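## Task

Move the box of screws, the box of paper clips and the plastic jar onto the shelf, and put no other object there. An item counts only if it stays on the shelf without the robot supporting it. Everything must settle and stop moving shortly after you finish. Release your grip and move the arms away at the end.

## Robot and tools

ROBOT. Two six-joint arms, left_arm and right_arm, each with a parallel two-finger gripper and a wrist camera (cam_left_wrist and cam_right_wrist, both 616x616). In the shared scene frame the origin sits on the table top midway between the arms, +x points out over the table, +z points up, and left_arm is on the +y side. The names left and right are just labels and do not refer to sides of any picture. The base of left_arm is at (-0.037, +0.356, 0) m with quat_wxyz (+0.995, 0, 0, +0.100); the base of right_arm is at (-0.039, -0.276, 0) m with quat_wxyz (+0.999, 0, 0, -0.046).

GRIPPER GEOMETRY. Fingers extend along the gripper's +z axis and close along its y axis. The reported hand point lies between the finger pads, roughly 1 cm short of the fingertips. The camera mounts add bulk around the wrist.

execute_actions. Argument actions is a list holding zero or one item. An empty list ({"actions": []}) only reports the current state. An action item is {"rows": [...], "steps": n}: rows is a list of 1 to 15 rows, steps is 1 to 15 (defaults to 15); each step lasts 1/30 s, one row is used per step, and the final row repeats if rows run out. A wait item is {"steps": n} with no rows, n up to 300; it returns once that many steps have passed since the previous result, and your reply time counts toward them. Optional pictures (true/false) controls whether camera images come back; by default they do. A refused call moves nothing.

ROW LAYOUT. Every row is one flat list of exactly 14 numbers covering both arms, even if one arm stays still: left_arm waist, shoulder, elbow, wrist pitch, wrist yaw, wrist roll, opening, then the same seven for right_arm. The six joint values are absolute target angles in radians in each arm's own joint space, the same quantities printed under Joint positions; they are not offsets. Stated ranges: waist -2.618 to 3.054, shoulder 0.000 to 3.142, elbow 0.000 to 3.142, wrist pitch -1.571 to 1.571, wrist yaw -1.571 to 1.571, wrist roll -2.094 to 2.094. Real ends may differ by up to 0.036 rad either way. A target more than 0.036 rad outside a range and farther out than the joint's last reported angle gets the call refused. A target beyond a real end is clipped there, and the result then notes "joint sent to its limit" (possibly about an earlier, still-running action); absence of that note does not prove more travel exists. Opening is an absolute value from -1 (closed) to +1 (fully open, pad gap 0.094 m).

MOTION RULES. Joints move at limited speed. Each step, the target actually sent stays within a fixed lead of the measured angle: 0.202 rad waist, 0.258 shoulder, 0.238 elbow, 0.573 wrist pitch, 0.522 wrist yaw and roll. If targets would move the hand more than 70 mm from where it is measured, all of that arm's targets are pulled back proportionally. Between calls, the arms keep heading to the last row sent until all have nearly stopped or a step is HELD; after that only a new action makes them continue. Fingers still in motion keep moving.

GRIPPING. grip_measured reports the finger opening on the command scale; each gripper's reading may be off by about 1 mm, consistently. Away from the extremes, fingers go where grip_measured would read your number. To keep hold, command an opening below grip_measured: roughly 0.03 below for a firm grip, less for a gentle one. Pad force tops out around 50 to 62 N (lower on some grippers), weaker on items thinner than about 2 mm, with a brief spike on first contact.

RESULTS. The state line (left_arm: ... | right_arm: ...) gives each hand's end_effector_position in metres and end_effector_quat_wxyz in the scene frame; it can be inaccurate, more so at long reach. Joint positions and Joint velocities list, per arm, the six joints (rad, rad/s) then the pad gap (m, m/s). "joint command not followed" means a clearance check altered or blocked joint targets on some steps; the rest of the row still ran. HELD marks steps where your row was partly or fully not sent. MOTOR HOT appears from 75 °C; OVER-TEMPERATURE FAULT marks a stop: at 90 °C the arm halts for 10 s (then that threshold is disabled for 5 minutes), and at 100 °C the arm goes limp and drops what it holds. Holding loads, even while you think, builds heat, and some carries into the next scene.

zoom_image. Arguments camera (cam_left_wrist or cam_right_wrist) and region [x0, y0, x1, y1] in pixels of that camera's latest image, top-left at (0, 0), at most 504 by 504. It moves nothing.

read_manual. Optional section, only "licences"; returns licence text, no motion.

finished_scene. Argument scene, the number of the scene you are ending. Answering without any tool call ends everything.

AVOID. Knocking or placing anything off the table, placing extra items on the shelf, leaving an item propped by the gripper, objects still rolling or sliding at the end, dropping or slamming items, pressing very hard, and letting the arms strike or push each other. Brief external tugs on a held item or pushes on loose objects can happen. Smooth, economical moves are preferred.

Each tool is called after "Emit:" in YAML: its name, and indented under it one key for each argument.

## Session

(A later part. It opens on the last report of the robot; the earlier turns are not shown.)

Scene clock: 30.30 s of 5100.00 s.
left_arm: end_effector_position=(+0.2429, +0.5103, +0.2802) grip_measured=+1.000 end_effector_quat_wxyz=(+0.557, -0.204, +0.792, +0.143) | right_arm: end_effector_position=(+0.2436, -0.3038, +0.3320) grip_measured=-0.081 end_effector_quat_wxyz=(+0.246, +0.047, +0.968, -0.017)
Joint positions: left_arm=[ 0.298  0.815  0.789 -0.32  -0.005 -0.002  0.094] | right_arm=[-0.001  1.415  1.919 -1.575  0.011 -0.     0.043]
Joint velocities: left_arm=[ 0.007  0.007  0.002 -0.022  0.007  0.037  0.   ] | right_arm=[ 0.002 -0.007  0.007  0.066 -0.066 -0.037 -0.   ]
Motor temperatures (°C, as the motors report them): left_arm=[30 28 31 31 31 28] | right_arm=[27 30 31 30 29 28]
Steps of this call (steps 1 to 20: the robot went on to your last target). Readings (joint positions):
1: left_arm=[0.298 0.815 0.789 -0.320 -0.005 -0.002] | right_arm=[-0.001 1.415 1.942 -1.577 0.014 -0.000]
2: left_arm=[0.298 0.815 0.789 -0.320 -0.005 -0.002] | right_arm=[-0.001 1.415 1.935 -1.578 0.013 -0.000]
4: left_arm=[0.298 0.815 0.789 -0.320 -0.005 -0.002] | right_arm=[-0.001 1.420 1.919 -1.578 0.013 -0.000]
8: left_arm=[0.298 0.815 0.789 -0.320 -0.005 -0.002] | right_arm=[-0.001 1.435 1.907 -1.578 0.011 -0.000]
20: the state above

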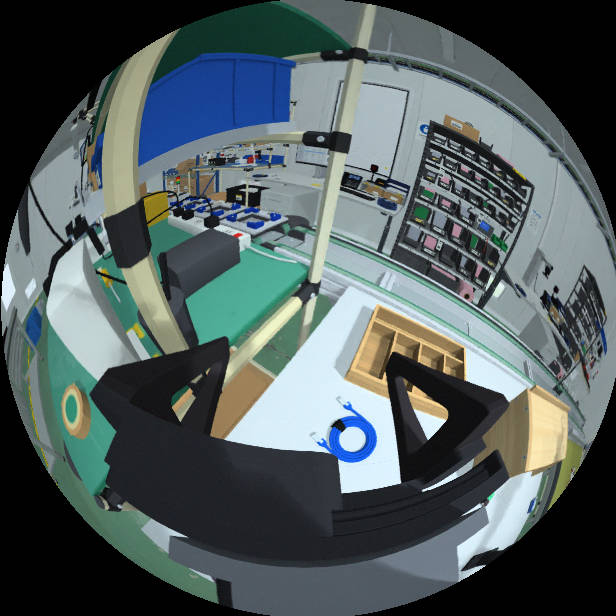

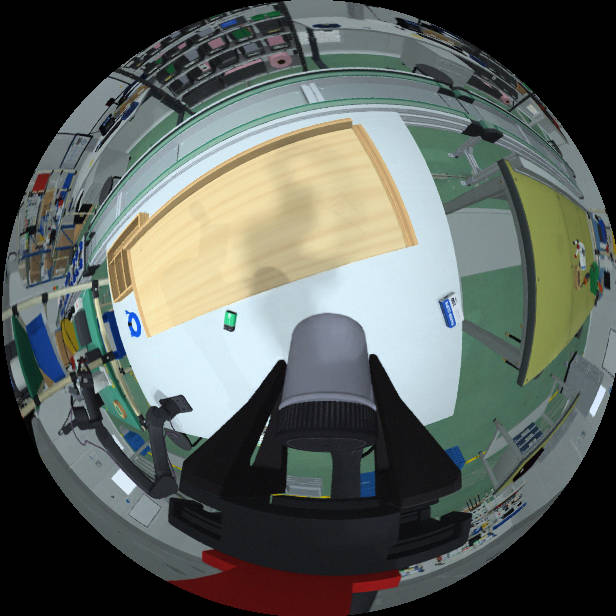

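Emit:
execute_actions:
  actions:
    - {"rows":[[0.3,0.8,0.8,-0.3,0,0,1,0.1,1.85,2.1,-1.5,0,0,-0.12]],"steps":15}

Scene clock: 31.60 s of 5100.00 s.
left_arm: end_effector_position=(+0.2429, +0.5103, +0.2802) grip_measured=+1.000 end_effector_quat_wxyz=(+0.557, -0.204, +0.792, +0.143) | right_arm: end_effector_position=(+0.3604, -0.2772, +0.2289) grip_measured=-0.081 end_effector_quat_wxyz=(+0.124, +0.001, +0.992, -0.004)
Joint positions: left_arm=[ 0.298  0.815  0.789 -0.32  -0.005 -0.002  0.094] | right_arm=[ 0.092  1.907  2.083 -1.498  0.009  0.     0.043]
Joint velocities: left_arm=[-0.002  0.002 -0.012 -0.007  0.007  0.022  0.   ] | right_arm=[ 0.002 -0.369  0.022 -0.037 -0.007  0.007 -0.   ]
Motor temperatures (°C, as the motors report them): left_arm=[30 28 31 32 31 28] | right_arm=[27 30 31 30 29 28]
Steps of this call (steps 1 to 15: the robot went on to your last target; steps 16 to 24: nothing new was sent; steps 25 to 39: all 15 steps of this action). Readings (joint positions):
25: left_arm=[0.298 0.815 0.789 -0.320 -0.005 -0.002] | right_arm=[0.011 1.442 1.947 -1.577 0.017 0.000]
26: left_arm=[0.298 0.815 0.789 -0.320 -0.005 -0.002] | right_arm=[0.031 1.487 2.003 -1.574 0.018 0.000]
28: left_arm=[0.298 0.815 0.789 -0.320 -0.005 -0.002] | right_arm=[0.065 1.587 2.065 -1.540 0.014 0.000]
32: left_arm=[0.298 0.815 0.789 -0.320 -0.005 -0.002] | right_arm=[0.088 1.803 2.083 -1.503 0.011 0.000]
39: the state above

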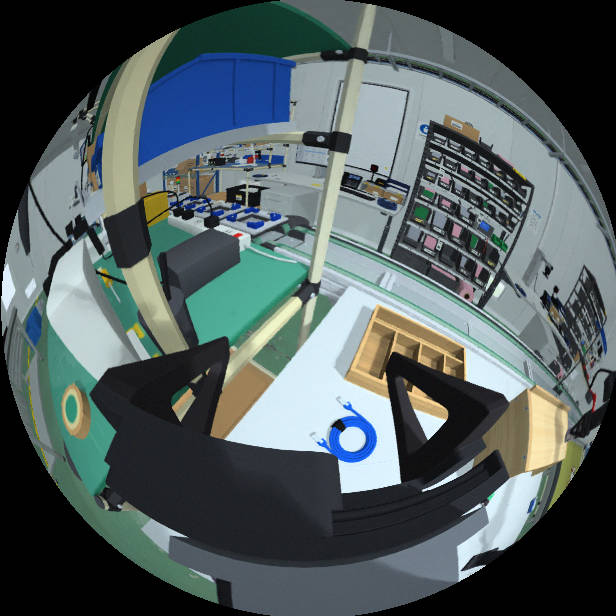

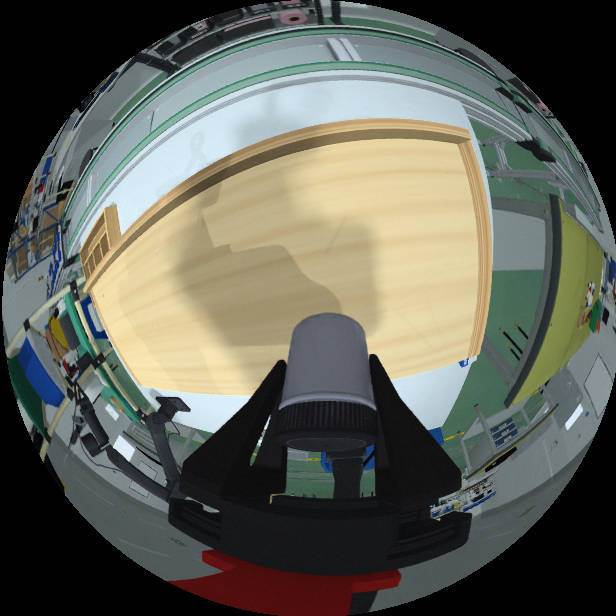

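Emit:
execute_actions:
  actions:
    - {"rows":[[0.3,0.8,0.8,-0.3,0,0,1,0.1,2.03,2.28,-1.5,0,0,-0.12]],"steps":15}

Scene clock: 33.37 s of 5100.00 s.
left_arm: end_effector_position=(+0.2429, +0.5103, +0.2802) grip_measured=+1.000 end_effector_quat_wxyz=(+0.557, -0.204, +0.792, +0.143) | right_arm: end_effector_position=(+0.3982, -0.2772, +0.2213) grip_measured=-0.081 end_effector_quat_wxyz=(+0.136, +0.001, +0.991, -0.004)
Joint positions: left_arm=[ 0.298  0.815  0.789 -0.32  -0.005 -0.002  0.094] | right_arm=[ 0.092  2.05   2.251 -1.498  0.009  0.     0.043]
Joint velocities: left_arm=[-0.022 -0.007 -0.022  0.022 -0.051 -0.007  0.   ] | right_arm=[ 0.002 -0.017  0.002 -0.022  0.066 -0.007 -0.   ]
Motor temperatures (°C, as the motors report them): left_arm=[30 28 31 32 31 28] | right_arm=[27 31 31 30 29 28]
Steps of this call (steps 1 to 30: the robot went on to your last target; steps 31 to 38: nothing new was sent; steps 39 to 53: all 15 steps of this action). Readings (joint positions):
39: left_arm=[0.298 0.815 0.789 -0.320 -0.005 -0.002] | right_arm=[0.092 1.884 2.127 -1.528 0.009 0.000]
40: left_arm=[0.298 0.815 0.789 -0.320 -0.005 -0.002] | right_arm=[0.092 1.923 2.188 -1.541 0.009 0.000]
42: left_arm=[0.298 0.815 0.789 -0.320 -0.005 -0.002] | right_arm=[0.092 1.983 2.246 -1.508 0.009 0.000]
46: left_arm=[0.298 0.815 0.789 -0.320 -0.005 -0.002] | right_arm=[0.092 2.046 2.251 -1.497 0.009 0.000]
53: the state above

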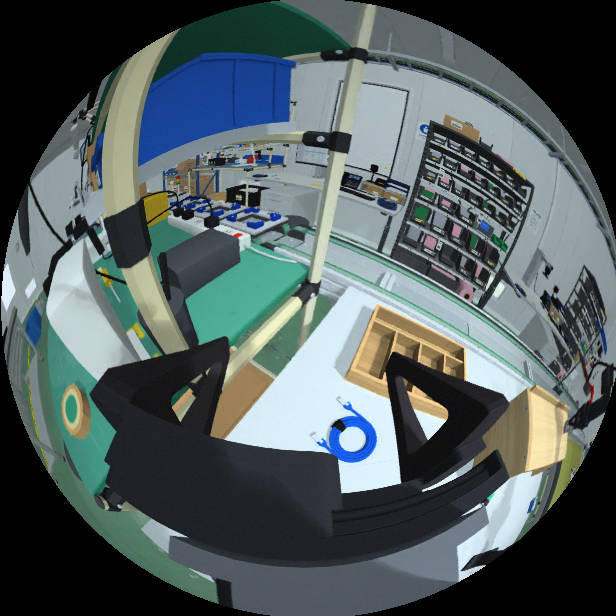

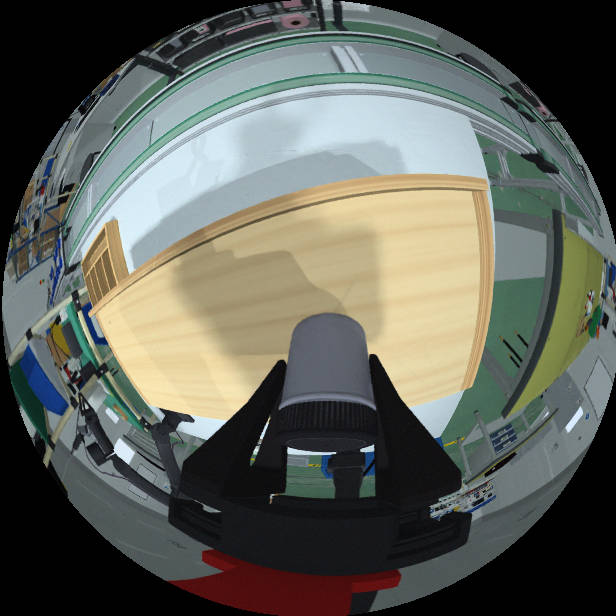

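Emit:
execute_actions:
  actions:
    - {"rows":[[0.3,0.8,0.8,-0.3,0,0,1,0.1,2.09,2.28,-1.5,0,0,-0.12]],"steps":15}

Scene clock: 34.27 s of 5100.00 s.
left_arm: end_effector_position=(+0.2429, +0.5103, +0.2802) grip_measured=+1.000 end_effector_quat_wxyz=(+0.557, -0.204, +0.792, +0.143) | right_arm: end_effector_position=(+0.4020, -0.2772, +0.2102) grip_measured=-0.081 end_effector_quat_wxyz=(+0.124, +0.001, +0.992, -0.004)
Joint positions: left_arm=[ 0.298  0.815  0.789 -0.32  -0.005 -0.002  0.094] | right_arm=[ 0.092  2.08   2.256 -1.498  0.009  0.     0.043]
Joint velocities: left_arm=[-0.002  0.002 -0.002 -0.037 -0.037  0.007  0.   ] | right_arm=[ 0.012  0.012 -0.007 -0.037  0.022  0.037  0.   ]
Motor temperatures (°C, as the motors report them): left_arm=[30 28 31 32 31 28] | right_arm=[27 31 31 30 29 28]
Steps of this call (steps 1 to 12: the robot went on to your last target; steps 13 to 27: all 15 steps of this action). Readings (joint positions):
13: left_arm=[0.298 0.815 0.789 -0.320 -0.005 -0.002] | right_arm=[0.092 2.053 2.251 -1.499 0.009 0.000]
14: left_arm=[0.298 0.815 0.789 -0.320 -0.005 -0.002] | right_arm=[0.092 2.057 2.251 -1.499 0.009 0.000]
16: left_arm=[0.298 0.815 0.789 -0.320 -0.005 -0.002] | right_arm=[0.092 2.070 2.251 -1.499 0.009 0.000]
20: left_arm=[0.298 0.815 0.789 -0.320 -0.005 -0.002] | right_arm=[0.092 2.080 2.256 -1.498 0.009 0.000]
27: the state above

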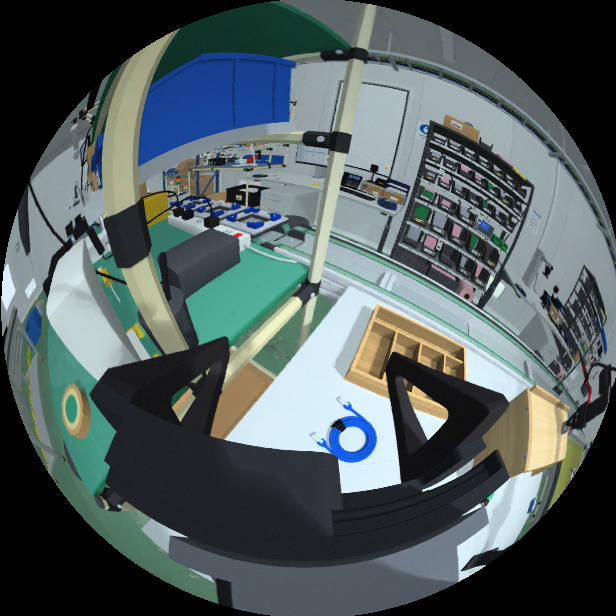

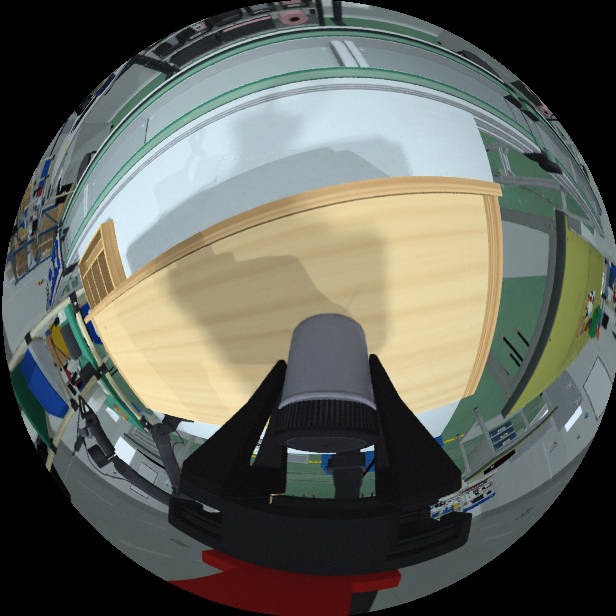

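Emit:
execute_actions:
  actions:
    - {"rows":[[0.3,0.8,0.8,-0.3,0,0,1,0.1,2.08,2.27,-1.5,0,0,0.1],[0.3,0.8,0.8,-0.3,0,0,1,0.1,2.08,2.27,-1.5,0,0,0.3],[0.3,0.8,0.8,-0.3,0,0,1,0.1,2.08,2.27,-1.5,0,0,0.7]],"steps":15}

Scene clock: 35.20 s of 5100.00 s.
left_arm: end_effector_position=(+0.2429, +0.5103, +0.2802) grip_measured=+1.000 end_effector_quat_wxyz=(+0.557, -0.204, +0.792, +0.143) | right_arm: end_effector_position=(+0.4020, -0.2772, +0.2102) grip_measured=+0.698 end_effector_quat_wxyz=(+0.124, +0.001, +0.992, -0.004)
Joint positions: left_arm=[ 0.298  0.815  0.789 -0.32  -0.005 -0.002  0.094] | right_arm=[ 0.092  2.08   2.256 -1.498  0.009  0.     0.08 ]
Joint velocities: left_arm=[ 0.002 -0.002 -0.002  0.007 -0.022  0.007  0.   ] | right_arm=[-0.007 -0.002  0.012 -0.022  0.037  0.022 -0.001]
Motor temperatures (°C, as the motors report them): left_arm=[30 28 32 32 31 28] | right_arm=[27 31 31 30 29 28]
Steps of this call (steps 1 to 13: the robot went on to your last target; steps 14 to 28: all 15 steps of this action). Readings (joint positions):
14: left_arm=[0.298 0.815 0.789 -0.320 -0.005 -0.002] | right_arm=[0.092 2.080 2.256 -1.498 0.009 0.000]
15: left_arm=[0.298 0.815 0.789 -0.320 -0.005 -0.002] | right_arm=[0.092 2.080 2.256 -1.498 0.009 0.000]
17: left_arm=[0.298 0.815 0.789 -0.320 -0.005 -0.002] | right_arm=[0.092 2.080 2.256 -1.498 0.009 0.000]
21: left_arm=[0.298 0.815 0.789 -0.320 -0.005 -0.002] | right_arm=[0.092 2.080 2.256 -1.498 0.009 0.000]
28: the state above

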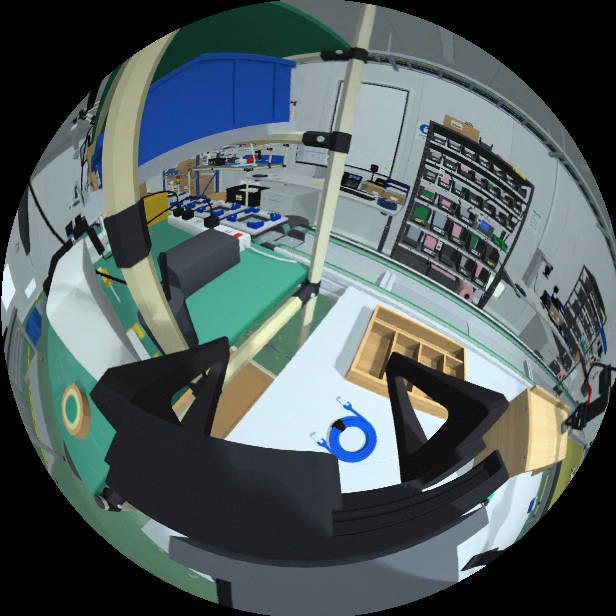

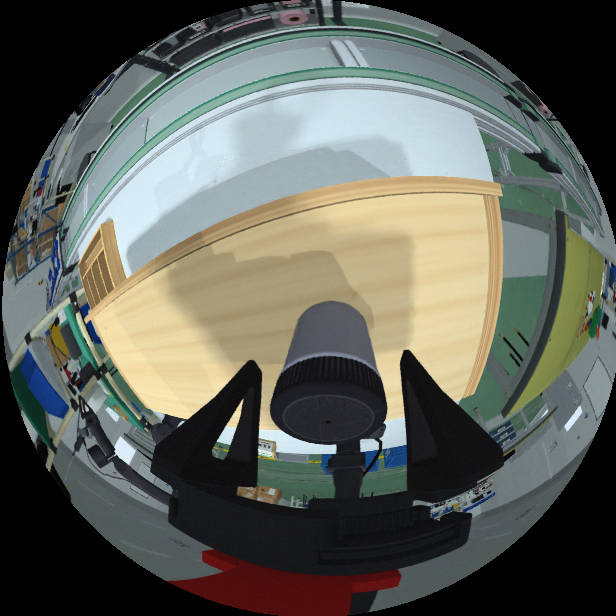

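Emit:
execute_actions:
  actions:
    - {"rows":[[0.5,0.8,0.8,-0.3,0,0,1,0.1,1.5,2.0,-1.5,0,0,1]],"steps":15}
  pictures: false

Emit:
execute_actions:
  actions:
    - {"rows":[[0.5,0.8,0.8,-0.3,0,0,1,1.0,1.2,1.5,-1.5,0,0,1]],"steps":15}
  pictures: false

Emit:
execute_actions:
  actions:
    - {"rows":[[0.5,0.8,0.8,-0.3,0,0,1,2.1,1.3,1.12,-1.4,0,0,1]],"steps":15}
  pictures: false

Emit:
execute_actions:
  actions:
    - {"steps":25}

Scene clock: 37.70 s of 5100.00 s.
left_arm: end_effector_position=(+0.2069, +0.5625, +0.2802) grip_measured=+1.000 end_effector_quat_wxyz=(+0.540, -0.281, +0.768, +0.198) | right_arm: end_effector_position=(+0.2712, -0.2771, +0.3643) grip_measured=+1.000 end_effector_quat_wxyz=(+0.317, +0.002, +0.948, -0.004)
Joint positions: left_arm=[ 0.497  0.815  0.789 -0.32  -0.005 -0.001  0.094] | right_arm=[ 0.092  1.442  2.01  -1.493  0.009  0.     0.094]
Joint velocities: left_arm=[-0.007 -0.012  0.002  0.022  0.007  0.037  0.   ] | right_arm=[ 0.017  0.168  0.002 -0.022  0.037  0.037  0.   ]
Motor temperatures (°C, as the motors report them): left_arm=[30 28 32 33 31 28] | right_arm=[27 32 31 30 29 28]
Steps of this call (steps 1 to 15: the robot went on to your last target; steps 16 to 60: nothing new was sent; steps 61 to 75: all 15 steps of this action). Readings (joint positions):
61: left_arm=[0.330 0.815 0.789 -0.320 0.013 -0.001] | right_arm=[0.092 2.041 2.194 -1.462 0.009 0.000]
62: left_arm=[0.391 0.815 0.789 -0.320 0.014 -0.001] | right_arm=[0.092 1.985 2.110 -1.452 0.009 0.000]
64: left_arm=[0.478 0.815 0.789 -0.320 -0.001 -0.001] | right_arm=[0.092 1.881 2.028 -1.490 0.009 0.000]
68: left_arm=[0.497 0.815 0.789 -0.320 -0.005 -0.001] | right_arm=[0.092 1.664 2.010 -1.495 0.009 0.000]
75: the state above

Scene clock: 38.20 s of 5100.00 s.
left_arm: end_effector_position=(+0.2069, +0.5625, +0.2802) grip_measured=+1.000 end_effector_quat_wxyz=(+0.540, -0.281, +0.768, +0.198) | right_arm: end_effector_position=(+0.1045, -0.0916, +0.2618) grip_measured=+1.000 end_effector_quat_wxyz=(+0.161, -0.428, +0.886, +0.083)
Joint positions: left_arm=[ 0.497  0.815  0.789 -0.32  -0.005 -0.001  0.094] | right_arm=[ 0.993  1.214  1.507 -1.499 -0.01   0.002  0.094]
Joint velocities: left_arm=[-0.012 -0.007 -0.002 -0.007 -0.022 -0.081  0.   ] | right_arm=[ 0.085 -0.012 -0.017  0.051 -0.022 -0.007  0.   ]
Motor temperatures (°C, as the motors report them): left_arm=[30 28 32 33 31 28] | right_arm=[27 32 31 30 29 28]
Steps of this call (steps 1 to 15: all 15 steps of this action). Readings (joint positions):
1: left_arm=[0.497 0.815 0.789 -0.320 -0.005 -0.001] | right_arm=[0.120 1.414 1.960 -1.461 0.024 0.002]
2: left_arm=[0.497 0.815 0.789 -0.320 -0.005 -0.001] | right_arm=[0.177 1.370 1.880 -1.441 0.026 0.002]
4: left_arm=[0.497 0.815 0.789 -0.320 -0.005 -0.001] | right_arm=[0.318 1.276 1.725 -1.449 0.019 0.002]
8: left_arm=[0.497 0.815 0.789 -0.320 -0.005 -0.001] | right_arm=[0.619 1.203 1.532 -1.499 0.008 0.002]
15: the state above

Scene clock: 38.70 s of 5100.00 s.
left_arm: end_effector_position=(+0.2069, +0.5625, +0.2802) grip_measured=+1.000 end_effector_quat_wxyz=(+0.540, -0.281, +0.768, +0.198) | right_arm: end_effector_position=(-0.1042, -0.0888, +0.1336) grip_measured=+1.000 end_effector_quat_wxyz=(+0.010, +0.813, -0.582, +0.014)
Joint positions: left_arm=[ 0.497  0.815  0.789 -0.32  -0.005 -0.001  0.094] | right_arm=[ 1.996  1.323  1.112 -1.395  0.     0.003  0.094]
Joint velocities: left_arm=[-0.017 -0.002 -0.012 -0.051 -0.022 -0.037  0.   ] | right_arm=[ 1.951 -0.007  0.007  0.051 -0.125 -0.007  0.   ]
Motor temperatures (°C, as the motors report them): left_arm=[30 28 32 33 31 28] | right_arm=[27 32 31 30 29 28]
Steps of this call (steps 1 to 15: all 15 steps of this action). Readings (joint positions):
1: left_arm=[0.497 0.815 0.789 -0.320 -0.005 -0.001] | right_arm=[1.022 1.215 1.481 -1.479 0.004 0.003]
2: left_arm=[0.497 0.815 0.789 -0.320 -0.005 -0.001] | right_arm=[1.074 1.215 1.439 -1.457 0.007 0.003]
4: left_arm=[0.497 0.815 0.789 -0.320 -0.005 -0.001] | right_arm=[1.187 1.242 1.329 -1.427 0.007 0.003]
8: left_arm=[0.497 0.815 0.789 -0.320 -0.005 -0.001] | right_arm=[1.465 1.322 1.133 -1.404 0.006 0.003]
15: the state above

Scene clock: 39.53 s of 5100.00 s.
left_arm: end_effector_position=(+0.2069, +0.5625, +0.2802) grip_measured=+1.000 end_effector_quat_wxyz=(+0.540, -0.281, +0.768, +0.198) | right_arm: end_effector_position=(-0.1250, -0.0974, +0.1344) grip_measured=+1.000 end_effector_quat_wxyz=(+0.013, +0.843, -0.538, +0.010)
Joint positions: left_arm=[ 0.497  0.815  0.789 -0.32  -0.005 -0.001  0.094] | right_arm=[ 2.1    1.319  1.112 -1.394 -0.011  0.002  0.094]
Joint velocities: left_arm=[ 0.007  0.002  0.002 -0.022  0.051  0.022  0.   ] | right_arm=[ 0.017 -0.012  0.022 -0.081 -0.095 -0.022  0.   ]
Motor temperatures (°C, as the motors report them): left_arm=[30 28 32 33 31 28] | right_arm=[27 31 31 30 29 28]
Steps of this call (steps 1 to 25: the robot went on to your last target). Readings (joint positions):
1: left_arm=[0.497 0.815 0.789 -0.320 -0.005 -0.001] | right_arm=[2.052 1.323 1.112 -1.394 -0.005 0.003]
2: left_arm=[0.497 0.815 0.789 -0.320 -0.005 -0.001] | right_arm=[2.084 1.323 1.112 -1.394 -0.010 0.002]
4: left_arm=[0.497 0.815 0.789 -0.320 -0.005 -0.001] | right_arm=[2.100 1.321 1.112 -1.394 -0.011 0.002]
8: left_arm=[0.497 0.815 0.789 -0.320 -0.005 -0.001] | right_arm=[2.100 1.319 1.112 -1.394 -0.011 0.002]
25: the state above

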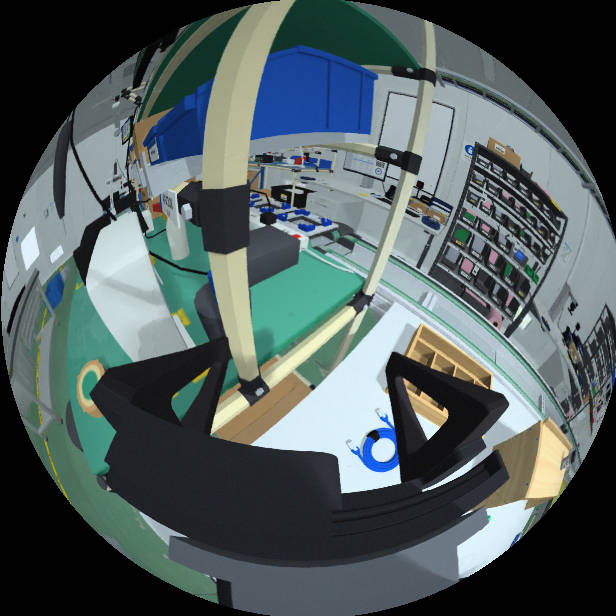

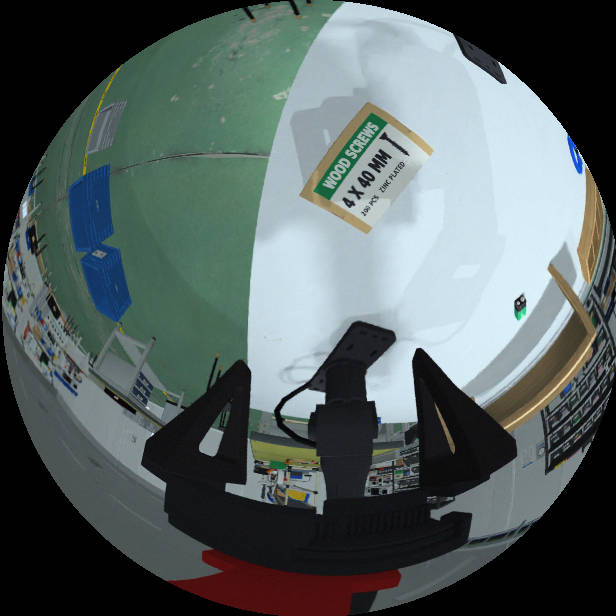

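Emit:
execute_actions:
  actions:
    - {"rows":[[0.5,0.8,0.8,-0.3,0,0,1,2.0,1.65,1.34,-1.25,0,0.65,1]],"steps":15}

Scene clock: 41.27 s of 5100.00 s.
left_arm: end_effector_position=(+0.2069, +0.5625, +0.2802) grip_measured=+1.000 end_effector_quat_wxyz=(+0.540, -0.281, +0.768, +0.198) | right_arm: end_effector_position=(-0.1376, -0.0067, +0.1063) grip_measured=+1.000 end_effector_quat_wxyz=(-0.011, -0.605, +0.796, -0.014)
Joint positions: left_arm=[ 0.497  0.815  0.789 -0.32  -0.005 -0.001  0.094] | right_arm=[ 2.005  1.666  1.319 -1.258 -0.012  0.613  0.094]
Joint velocities: left_arm=[ 0.002 -0.007 -0.017 -0.037 -0.095 -0.022  0.   ] | right_arm=[-0.002 -0.012 -0.002 -0.022 -0.051  0.183  0.   ]
Motor temperatures (°C, as the motors report them): left_arm=[30 28 32 34 31 28] | right_arm=[27 31 31 30 29 28]
Steps of this call (steps 1 to 15: the robot went on to your last target; steps 16 to 37: nothing new was sent; steps 38 to 52: all 15 steps of this action). Readings (joint positions):
38: left_arm=[0.497 0.815 0.789 -0.320 -0.005 -0.001] | right_arm=[2.090 1.347 1.140 -1.411 -0.016 0.066]
39: left_arm=[0.497 0.815 0.789 -0.320 -0.005 -0.001] | right_arm=[2.069 1.402 1.193 -1.417 -0.016 0.145]
41: left_arm=[0.497 0.815 0.789 -0.320 -0.005 -0.001] | right_arm=[2.031 1.532 1.286 -1.362 -0.015 0.308]
45: left_arm=[0.497 0.815 0.789 -0.320 -0.005 -0.001] | right_arm=[2.005 1.671 1.319 -1.262 -0.012 0.505]
52: the state above

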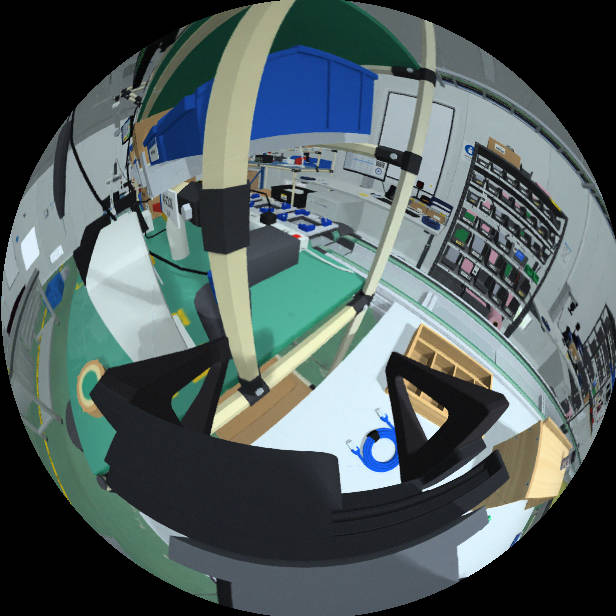

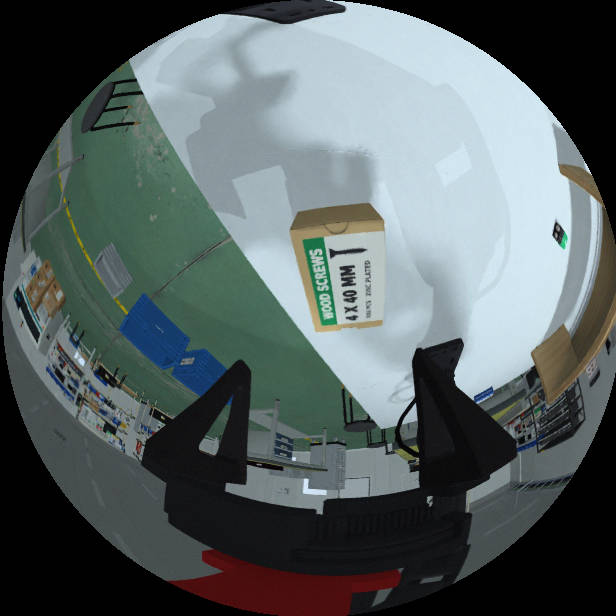

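Emit:
execute_actions:
  actions:
    - {"rows":[[0.5,0.8,0.8,-0.3,0,0,1,2.0,1.70,1.15,-1.02,0,0.65,1]],"steps":15}

Scene clock: 42.30 s of 5100.00 s.
left_arm: end_effector_position=(+0.2069, +0.5625, +0.2802) grip_measured=+1.000 end_effector_quat_wxyz=(+0.540, -0.281, +0.768, +0.198) | right_arm: end_effector_position=(-0.1386, -0.0040, +0.0531) grip_measured=+1.000 end_effector_quat_wxyz=(-0.009, -0.594, +0.805, -0.010)
Joint positions: left_arm=[ 0.497  0.815  0.789 -0.32  -0.005 -0.001  0.094] | right_arm=[ 2.005  1.711  1.154 -1.039 -0.012  0.64   0.094]
Joint velocities: left_arm=[ 0.017 -0.027 -0.002 -0.022  0.007  0.022  0.   ] | right_arm=[ 0.007  0.002 -0.012  0.125  0.022  0.022  0.   ]
Motor temperatures (°C, as the motors report them): left_arm=[30 28 32 34 31 28] | right_arm=[27 31 31 30 29 28]
Steps of this call (steps 1 to 16: the robot went on to your last target; steps 17 to 31: all 15 steps of this action). Readings (joint positions):
17: left_arm=[0.497 0.815 0.789 -0.320 -0.005 -0.001] | right_arm=[2.005 1.663 1.293 -1.220 -0.012 0.640]
18: left_arm=[0.497 0.815 0.789 -0.320 -0.005 -0.001] | right_arm=[2.005 1.661 1.257 -1.171 -0.012 0.640]
20: left_arm=[0.497 0.815 0.789 -0.320 -0.005 -0.001] | right_arm=[2.005 1.680 1.194 -1.118 -0.012 0.640]
24: left_arm=[0.497 0.815 0.789 -0.320 -0.005 -0.001] | right_arm=[2.005 1.712 1.154 -1.078 -0.012 0.640]
31: the state above

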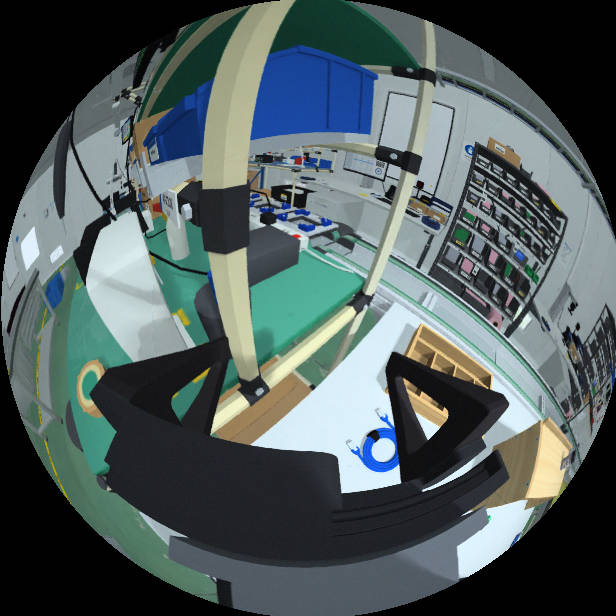

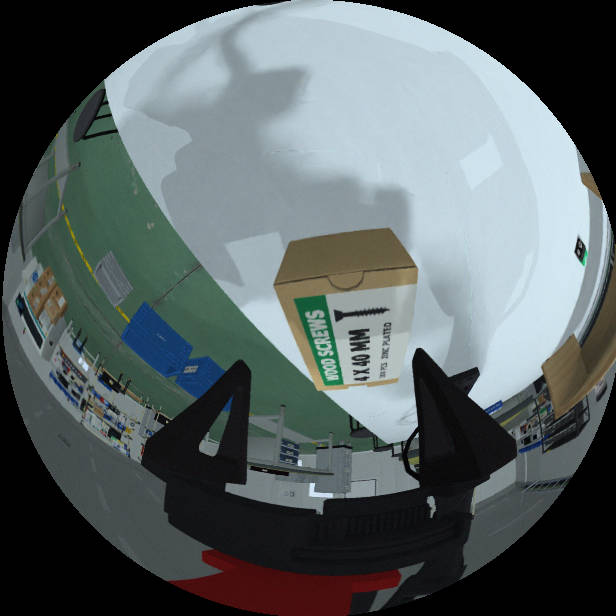

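Emit:
execute_actions:
  actions:
    - {"rows":[[0.5,0.8,0.8,-0.3,0,0,1,1.9,1.72,1.18,-1.03,0,0.55,1],[0.5,0.8,0.8,-0.3,0,0,1,1.9,1.72,1.18,-1.03,0,0.55,1],[0.5,0.8,0.8,-0.3,0,0,1,1.9,1.72,1.18,-1.03,0,0.55,1],[0.5,0.8,0.8,-0.3,0,0,1,1.9,1.72,1.18,-1.03,0,0.55,1],[0.5,0.8,0.8,-0.3,0,0,1,1.9,1.72,1.18,-1.03,0,0.55,1],[0.5,0.8,0.8,-0.3,0,0,1,1.9,1.72,1.18,-1.03,0,0.55,1],[0.5,0.8,0.8,-0.3,0,0,1,1.9,1.79,1.08,-0.86,0,0.55,1]],"steps":15}

Emit:
execute_actions:
  actions:
    - {"steps":10}

Scene clock: 44.57 s of 5100.00 s.
left_arm: end_effector_position=(+0.2069, +0.5625, +0.2802) grip_measured=+1.000 end_effector_quat_wxyz=(+0.540, -0.281, +0.768, +0.198) | right_arm: end_effector_position=(-0.1093, +0.0111, +0.0143) grip_measured=+1.000 end_effector_quat_wxyz=(-0.011, -0.581, +0.814, -0.014)
Joint positions: left_arm=[ 0.497  0.815  0.789 -0.32  -0.005 -0.001  0.094] | right_arm=[ 1.896  1.797  1.09  -0.898 -0.009  0.563  0.094]
Joint velocities: left_arm=[-0.002 -0.002  0.017 -0.051  0.007 -0.022  0.   ] | right_arm=[ 0.002 -0.002 -0.002  0.066 -0.037 -0.037  0.   ]
Motor temperatures (°C, as the motors report them): left_arm=[30 28 32 34 31 28] | right_arm=[27 31 31 30 29 28]
Steps of this call (steps 1 to 15: the robot went on to your last target; steps 16 to 53: nothing new was sent; steps 54 to 68: all 15 steps of this action). Readings (joint positions):
54: left_arm=[0.497 0.815 0.789 -0.320 -0.005 -0.001] | right_arm=[1.994 1.711 1.154 -1.031 -0.017 0.626]
55: left_arm=[0.497 0.815 0.789 -0.320 -0.005 -0.001] | right_arm=[1.972 1.711 1.154 -1.031 -0.019 0.612]
57: left_arm=[0.497 0.815 0.789 -0.320 -0.005 -0.001] | right_arm=[1.922 1.711 1.154 -1.031 -0.016 0.593]
61: left_arm=[0.497 0.815 0.789 -0.320 -0.005 -0.001] | right_arm=[1.896 1.727 1.136 -0.980 -0.009 0.574]
68: the state above

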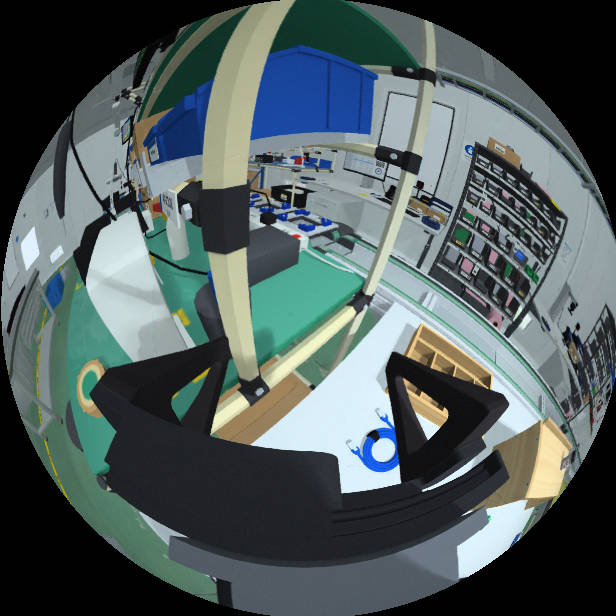

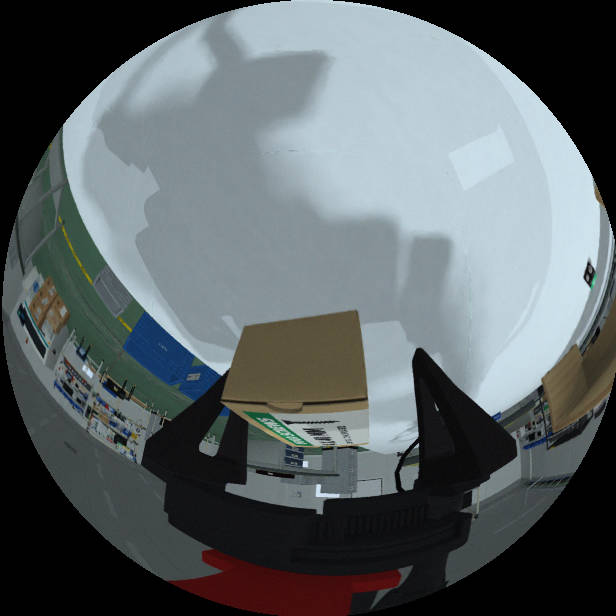

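Scene clock: 44.90 s of 5100.00 s.
left_arm: end_effector_position=(+0.2069, +0.5625, +0.2802) grip_measured=+1.000 end_effector_quat_wxyz=(+0.540, -0.281, +0.768, +0.198) | right_arm: end_effector_position=(-0.1107, +0.0170, +0.0141) grip_measured=+1.000 end_effector_quat_wxyz=(-0.006, -0.582, +0.813, -0.003)
Joint positions: left_arm=[ 0.497  0.815  0.789 -0.32  -0.005 -0.001  0.094] | right_arm=[ 1.896  1.797  1.09  -0.874 -0.009  0.56   0.094]
Joint velocities: left_arm=[ 0.007 -0.002  0.012  0.051 -0.051  0.037  0.   ] | right_arm=[-0.002 -0.012  0.002 -0.022 -0.037 -0.066  0.   ]
Motor temperatures (°C, as the motors report them): left_arm=[30 28 32 34 31 28] | right_arm=[27 31 31 30 29 28]
Steps of this call (steps 1 to 10: the robot went on to your last target). Readings (joint positions):
1: left_arm=[0.497 0.815 0.789 -0.320 -0.005 -0.001] | right_arm=[1.896 1.797 1.090 -0.893 -0.009 0.562]
2: left_arm=[0.497 0.815 0.789 -0.320 -0.005 -0.001] | right_arm=[1.896 1.797 1.090 -0.888 -0.009 0.561]
4: left_arm=[0.497 0.815 0.789 -0.320 -0.005 -0.001] | right_arm=[1.896 1.797 1.090 -0.882 -0.009 0.561]
8: left_arm=[0.497 0.815 0.789 -0.320 -0.005 -0.001] | right_arm=[1.896 1.797 1.090 -0.875 -0.009 0.560]
10: the state above

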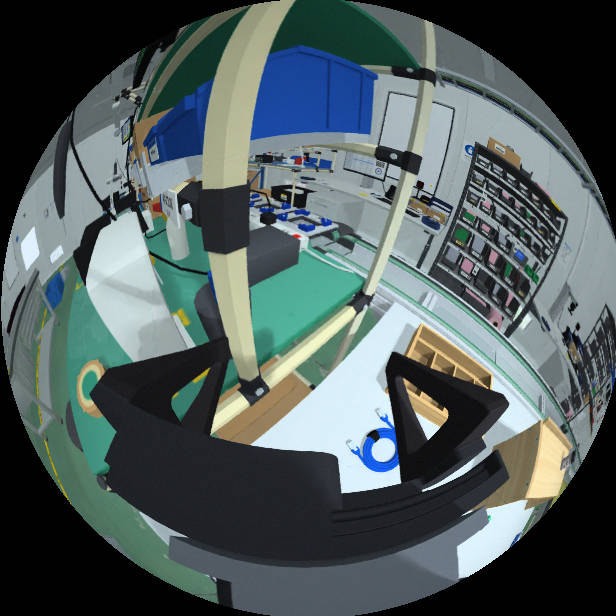

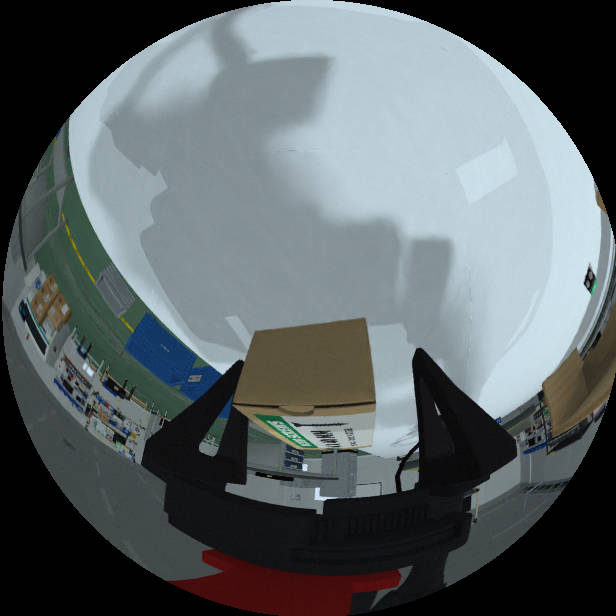

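Between the fingers; close. Lift slightly simultaneously after.

Emit:
execute_actions:
  actions:
    - {"rows":[[0.5,0.8,0.8,-0.3,0,0,1,1.92,1.78,1.09,-0.87,0,0.6,0.1]],"steps":15}
  pictures: false

Scene clock: 47.30 s of 5100.00 s.
left_arm: end_effector_position=(+0.2069, +0.5625, +0.2802) grip_measured=+1.000 end_effector_quat_wxyz=(+0.540, -0.281, +0.768, +0.198) | right_arm: end_effector_position=(-0.1147, +0.0174, +0.0141) grip_measured=+0.218 end_effector_quat_wxyz=(-0.005, -0.577, +0.816, -0.000)
Joint positions: left_arm=[ 0.497  0.815  0.789 -0.32  -0.005 -0.001  0.094] | right_arm=[ 1.909  1.797  1.09  -0.868 -0.008  0.585  0.057]
Joint velocities: left_arm=[ 0.002 -0.012 -0.002  0.007  0.007 -0.051  0.   ] | right_arm=[ 0.007 -0.017 -0.012  0.022 -0.095 -0.051 -0.   ]
Motor temperatures (°C, as the motors report them): left_arm=[30 28 32 34 31 28] | right_arm=[27 32 31 30 29 28]
Steps of this call (steps 1 to 30: the robot went on to your last target; steps 31 to 57: nothing new was sent; steps 58 to 72: all 15 steps of this action). Readings (joint positions):
58: left_arm=[0.497 0.815 0.789 -0.320 -0.005 -0.001] | right_arm=[1.898 1.797 1.090 -0.872 -0.009 0.565]
59: left_arm=[0.497 0.815 0.789 -0.320 -0.005 -0.001] | right_arm=[1.901 1.797 1.090 -0.872 -0.009 0.570]
61: left_arm=[0.497 0.815 0.789 -0.320 -0.005 -0.001] | right_arm=[1.908 1.797 1.090 -0.868 -0.009 0.578]
65: left_arm=[0.497 0.815 0.789 -0.320 -0.005 -0.001] | right_arm=[1.909 1.797 1.090 -0.868 -0.008 0.583]
72: the state above

Emit:
execute_actions:
  actions:
    - {"rows":[[0.5,0.8,0.8,-0.3,0,0,1,1.7,1.4,1.5,-1.5,0,0.3,0.17]],"steps":15}
  pictures: false

Emit:
execute_actions:
  actions:
    - {"rows":[[0.5,0.8,0.8,-0.3,0,0,1,0.8,1.4,2.0,-1.57,0,0,0.17]],"steps":15}
  pictures: false

Emit:
execute_actions:
  actions:
    - {"rows":[[0.5,0.8,0.8,-0.3,0,0,1,-0.15,1.4,2.0,-1.57,0,0,0.17]],"steps":15}
  pictures: false

Emit:
execute_actions:
  actions:
    - {"steps":8}
  pictures: false

Emit:
execute_actions:
  actions:
    - {"rows":[[0.5,0.8,0.8,-0.3,0,0,1,-0.15,1.95,2.28,-1.5,0,0,0.17]],"steps":15}
  pictures: false

Emit:
execute_actions:
  actions:
    - {"steps":10}

Scene clock: 49.73 s of 5100.00 s.
left_arm: end_effector_position=(+0.2069, +0.5625, +0.2802) grip_measured=+1.000 end_effector_quat_wxyz=(+0.540, -0.281, +0.768, +0.198) | right_arm: end_effector_position=(-0.0531, +0.0008, +0.2198) grip_measured=+0.218 end_effector_quat_wxyz=(+0.070, -0.589, +0.797, +0.111)
Joint positions: left_arm=[ 0.497  0.815  0.789 -0.32  -0.005 -0.001  0.094] | right_arm=[ 1.708  1.396  1.484 -1.395 -0.008  0.343  0.057]
Joint velocities: left_arm=[ 0.002 -0.002 -0.002  0.022 -0.037 -0.022  0.   ] | right_arm=[ 0.017 -0.413  0.222 -0.623 -0.051 -0.256 -0.001]
Motor temperatures (°C, as the motors report them): left_arm=[30 28 32 35 31 28] | right_arm=[27 32 31 30 29 28]
Steps of this call (steps 1 to 15: the robot went on to your last target; steps 16 to 58: nothing new was sent; steps 59 to 73: all 15 steps of this action). Readings (joint positions):
59: left_arm=[0.497 0.815 0.789 -0.320 -0.005 -0.001] | right_arm=[1.899 1.790 1.102 -0.894 -0.015 0.565]
60: left_arm=[0.497 0.815 0.789 -0.320 -0.005 -0.001] | right_arm=[1.880 1.777 1.119 -0.943 -0.022 0.542]
62: left_arm=[0.497 0.815 0.789 -0.320 -0.005 -0.001] | right_arm=[1.827 1.726 1.161 -1.043 -0.023 0.501]
66: left_arm=[0.497 0.815 0.789 -0.320 -0.005 -0.001] | right_arm=[1.744 1.592 1.275 -1.194 -0.013 0.438]
73: the state above

Scene clock: 50.23 s of 5100.00 s.
left_arm: end_effector_position=(+0.2069, +0.5625, +0.2802) grip_measured=+1.000 end_effector_quat_wxyz=(+0.540, -0.281, +0.768, +0.198) | right_arm: end_effector_position=(+0.1827, -0.0900, +0.3507) grip_measured=+0.219 end_effector_quat_wxyz=(+0.266, -0.319, +0.905, +0.091)
Joint positions: left_arm=[ 0.497  0.815  0.789 -0.32  -0.005 -0.001  0.094] | right_arm=[ 0.803  1.415  1.972 -1.558  0.023  0.027  0.057]
Joint velocities: left_arm=[-0.012 -0.012 -0.012  0.022  0.022  0.007  0.   ] | right_arm=[-0.442  0.007  0.002 -0.344  0.359 -0.11   0.   ]
Motor temperatures (°C, as the motors report them): left_arm=[30 28 32 35 31 28] | right_arm=[27 32 31 30 29 28]
Steps of this call (steps 1 to 15: all 15 steps of this action). Readings (joint positions):
1: left_arm=[0.497 0.815 0.789 -0.320 -0.005 -0.001] | right_arm=[1.681 1.395 1.520 -1.442 -0.027 0.291]
2: left_arm=[0.497 0.815 0.789 -0.320 -0.005 -0.001] | right_arm=[1.630 1.407 1.574 -1.493 -0.042 0.241]
4: left_arm=[0.497 0.815 0.789 -0.320 -0.005 -0.001] | right_arm=[1.505 1.421 1.686 -1.529 -0.038 0.169]
8: left_arm=[0.497 0.815 0.789 -0.320 -0.005 -0.001] | right_arm=[1.247 1.428 1.900 -1.534 -0.030 0.085]
15: the state above

Scene clock: 50.73 s of 5100.00 s.
left_arm: end_effector_position=(+0.2069, +0.5625, +0.2802) grip_measured=+1.000 end_effector_quat_wxyz=(+0.540, -0.281, +0.768, +0.198) | right_arm: end_effector_position=(+0.2375, -0.3499, +0.3476) grip_measured=+0.219 end_effector_quat_wxyz=(+0.267, +0.127, +0.954, -0.046)
Joint positions: left_arm=[ 0.497  0.815  0.789 -0.32  -0.005 -0.001  0.094] | right_arm=[-0.153  1.417  1.972 -1.577  0.03   0.011  0.057]
Joint velocities: left_arm=[-0.007 -0.007 -0.012 -0.037  0.081 -0.051  0.   ] | right_arm=[-0.188 -0.012 -0.007  0.022  0.081 -0.022 -0.001]
Motor temperatures (°C, as the motors report them): left_arm=[30 28 32 35 31 28] | right_arm=[27 32 31 30 29 28]
Steps of this call (steps 1 to 15: all 15 steps of this action). Readings (joint positions):
1: left_arm=[0.497 0.815 0.789 -0.320 -0.005 -0.001] | right_arm=[0.760 1.415 1.972 -1.569 0.002 0.022]
2: left_arm=[0.497 0.815 0.789 -0.320 -0.005 -0.001] | right_arm=[0.697 1.415 1.972 -1.577 -0.017 0.020]
4: left_arm=[0.497 0.815 0.789 -0.320 -0.005 -0.001] | right_arm=[0.549 1.416 1.972 -1.577 -0.016 0.016]
8: left_arm=[0.497 0.815 0.789 -0.320 -0.005 -0.001] | right_arm=[0.243 1.417 1.972 -1.577 -0.009 0.013]
15: the state above

Scene clock: 51.00 s of 5100.00 s.
left_arm: end_effector_position=(+0.2069, +0.5625, +0.2802) grip_measured=+1.000 end_effector_quat_wxyz=(+0.540, -0.281, +0.768, +0.198) | right_arm: end_effector_position=(+0.2380, -0.3477, +0.3475) grip_measured=+0.219 end_effector_quat_wxyz=(+0.268, +0.126, +0.954, -0.038)
Joint positions: left_arm=[ 0.497  0.815  0.789 -0.32  -0.005 -0.001  0.094] | right_arm=[-0.155  1.417  1.972 -1.577  0.013  0.011  0.057]
Joint velocities: left_arm=[-0.022 -0.012  0.012 -0.037 -0.037 -0.022  0.   ] | right_arm=[ 0.027  0.002 -0.002  0.022 -0.125  0.022 -0.002]
Motor temperatures (°C, as the motors report them): left_arm=[30 28 32 35 31 28] | right_arm=[27 32 31 30 29 28]
Steps of this call (steps 1 to 8: the robot went on to your last target). Readings (joint positions):
1: left_arm=[0.497 0.815 0.789 -0.320 -0.005 -0.001] | right_arm=[-0.155 1.417 1.972 -1.577 0.030 0.011]
2: left_arm=[0.497 0.815 0.789 -0.320 -0.005 -0.001] | right_arm=[-0.155 1.417 1.972 -1.577 0.025 0.011]
4: left_arm=[0.497 0.815 0.789 -0.320 -0.005 -0.001] | right_arm=[-0.155 1.417 1.972 -1.577 0.019 0.011]
8: the state above

Scene clock: 51.50 s of 5100.00 s.
left_arm: end_effector_position=(+0.2069, +0.5625, +0.2802) grip_measured=+1.000 end_effector_quat_wxyz=(+0.540, -0.281, +0.768, +0.198) | right_arm: end_effector_position=(+0.3815, -0.3832, +0.2173) grip_measured=+0.219 end_effector_quat_wxyz=(+0.126, +0.128, +0.984, -0.019)
Joint positions: left_arm=[ 0.497  0.815  0.789 -0.32  -0.005 -0.001  0.094] | right_arm=[-0.155  2.05   2.239 -1.505  0.009  0.01   0.057]
Joint velocities: left_arm=[-0.007 -0.002 -0.007 -0.007 -0.022 -0.022  0.   ] | right_arm=[-0.022 -0.188  0.002 -0.066  0.022 -0.007 -0.001]
Motor temperatures (°C, as the motors report them): left_arm=[30 28 32 35 31 28] | right_arm=[27 32 31 30 29 28]
Steps of this call (steps 1 to 15: all 15 steps of this action). Readings (joint positions):
1: left_arm=[0.497 0.815 0.789 -0.320 -0.005 -0.001] | right_arm=[-0.155 1.447 2.009 -1.577 0.013 0.011]
2: left_arm=[0.497 0.815 0.789 -0.320 -0.005 -0.001] | right_arm=[-0.155 1.504 2.089 -1.575 0.013 0.011]
4: left_arm=[0.497 0.815 0.789 -0.320 -0.005 -0.001] | right_arm=[-0.155 1.625 2.207 -1.546 0.013 0.011]
8: left_arm=[0.497 0.815 0.789 -0.320 -0.005 -0.001] | right_arm=[-0.155 1.852 2.252 -1.502 0.012 0.011]
15: the state above

Scene clock: 51.83 s of 5100.00 s.
left_arm: end_effector_position=(+0.2069, +0.5625, +0.2802) grip_measured=+1.000 end_effector_quat_wxyz=(+0.540, -0.281, +0.768, +0.198) | right_arm: end_effector_position=(+0.3696, -0.3802, +0.2516) grip_measured=+0.219 end_effector_quat_wxyz=(+0.163, +0.128, +0.978, -0.024)
Joint positions: left_arm=[ 0.497  0.815  0.789 -0.32  -0.005 -0.001  0.094] | right_arm=[-0.155  1.964  2.239 -1.515  0.008  0.01   0.057]
Joint velocities: left_arm=[-0.002 -0.012 -0.007  0.007 -0.007 -0.037  0.   ] | right_arm=[ 0.002 -0.007 -0.012  0.081 -0.007 -0.051  0.   ]
Motor temperatures (°C, as the motors report them): left_arm=[30 28 32 35 31 28] | right_arm=[27 32 31 30 29 28]
Steps of this call (steps 1 to 10: the robot went on to your last target). Readings (joint positions):
1: left_arm=[0.497 0.815 0.789 -0.320 -0.005 -0.001] | right_arm=[-0.155 2.041 2.239 -1.506 0.008 0.010]
2: left_arm=[0.497 0.815 0.789 -0.320 -0.005 -0.001] | right_arm=[-0.155 2.028 2.239 -1.507 0.008 0.010]
4: left_arm=[0.497 0.815 0.789 -0.320 -0.005 -0.001] | right_arm=[-0.155 1.999 2.239 -1.508 0.008 0.010]
8: left_arm=[0.497 0.815 0.789 -0.320 -0.005 -0.001] | right_arm=[-0.155 1.965 2.239 -1.512 0.008 0.010]
10: the state above

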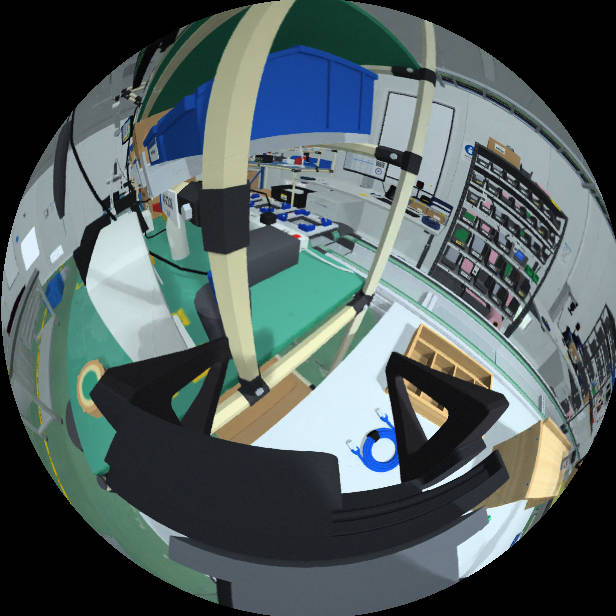

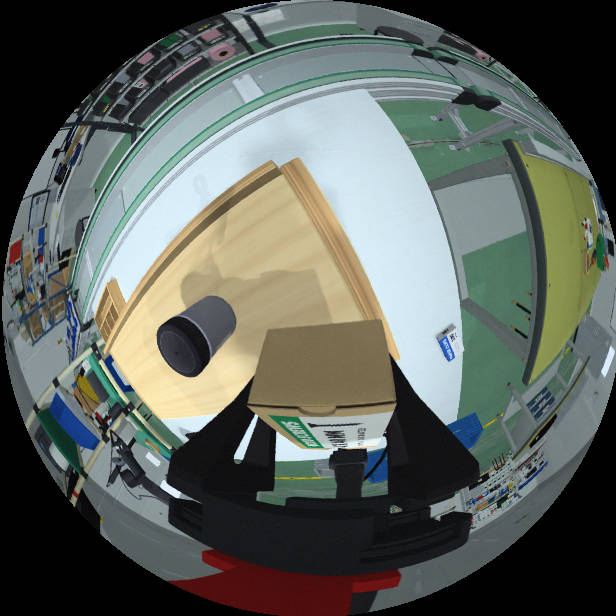

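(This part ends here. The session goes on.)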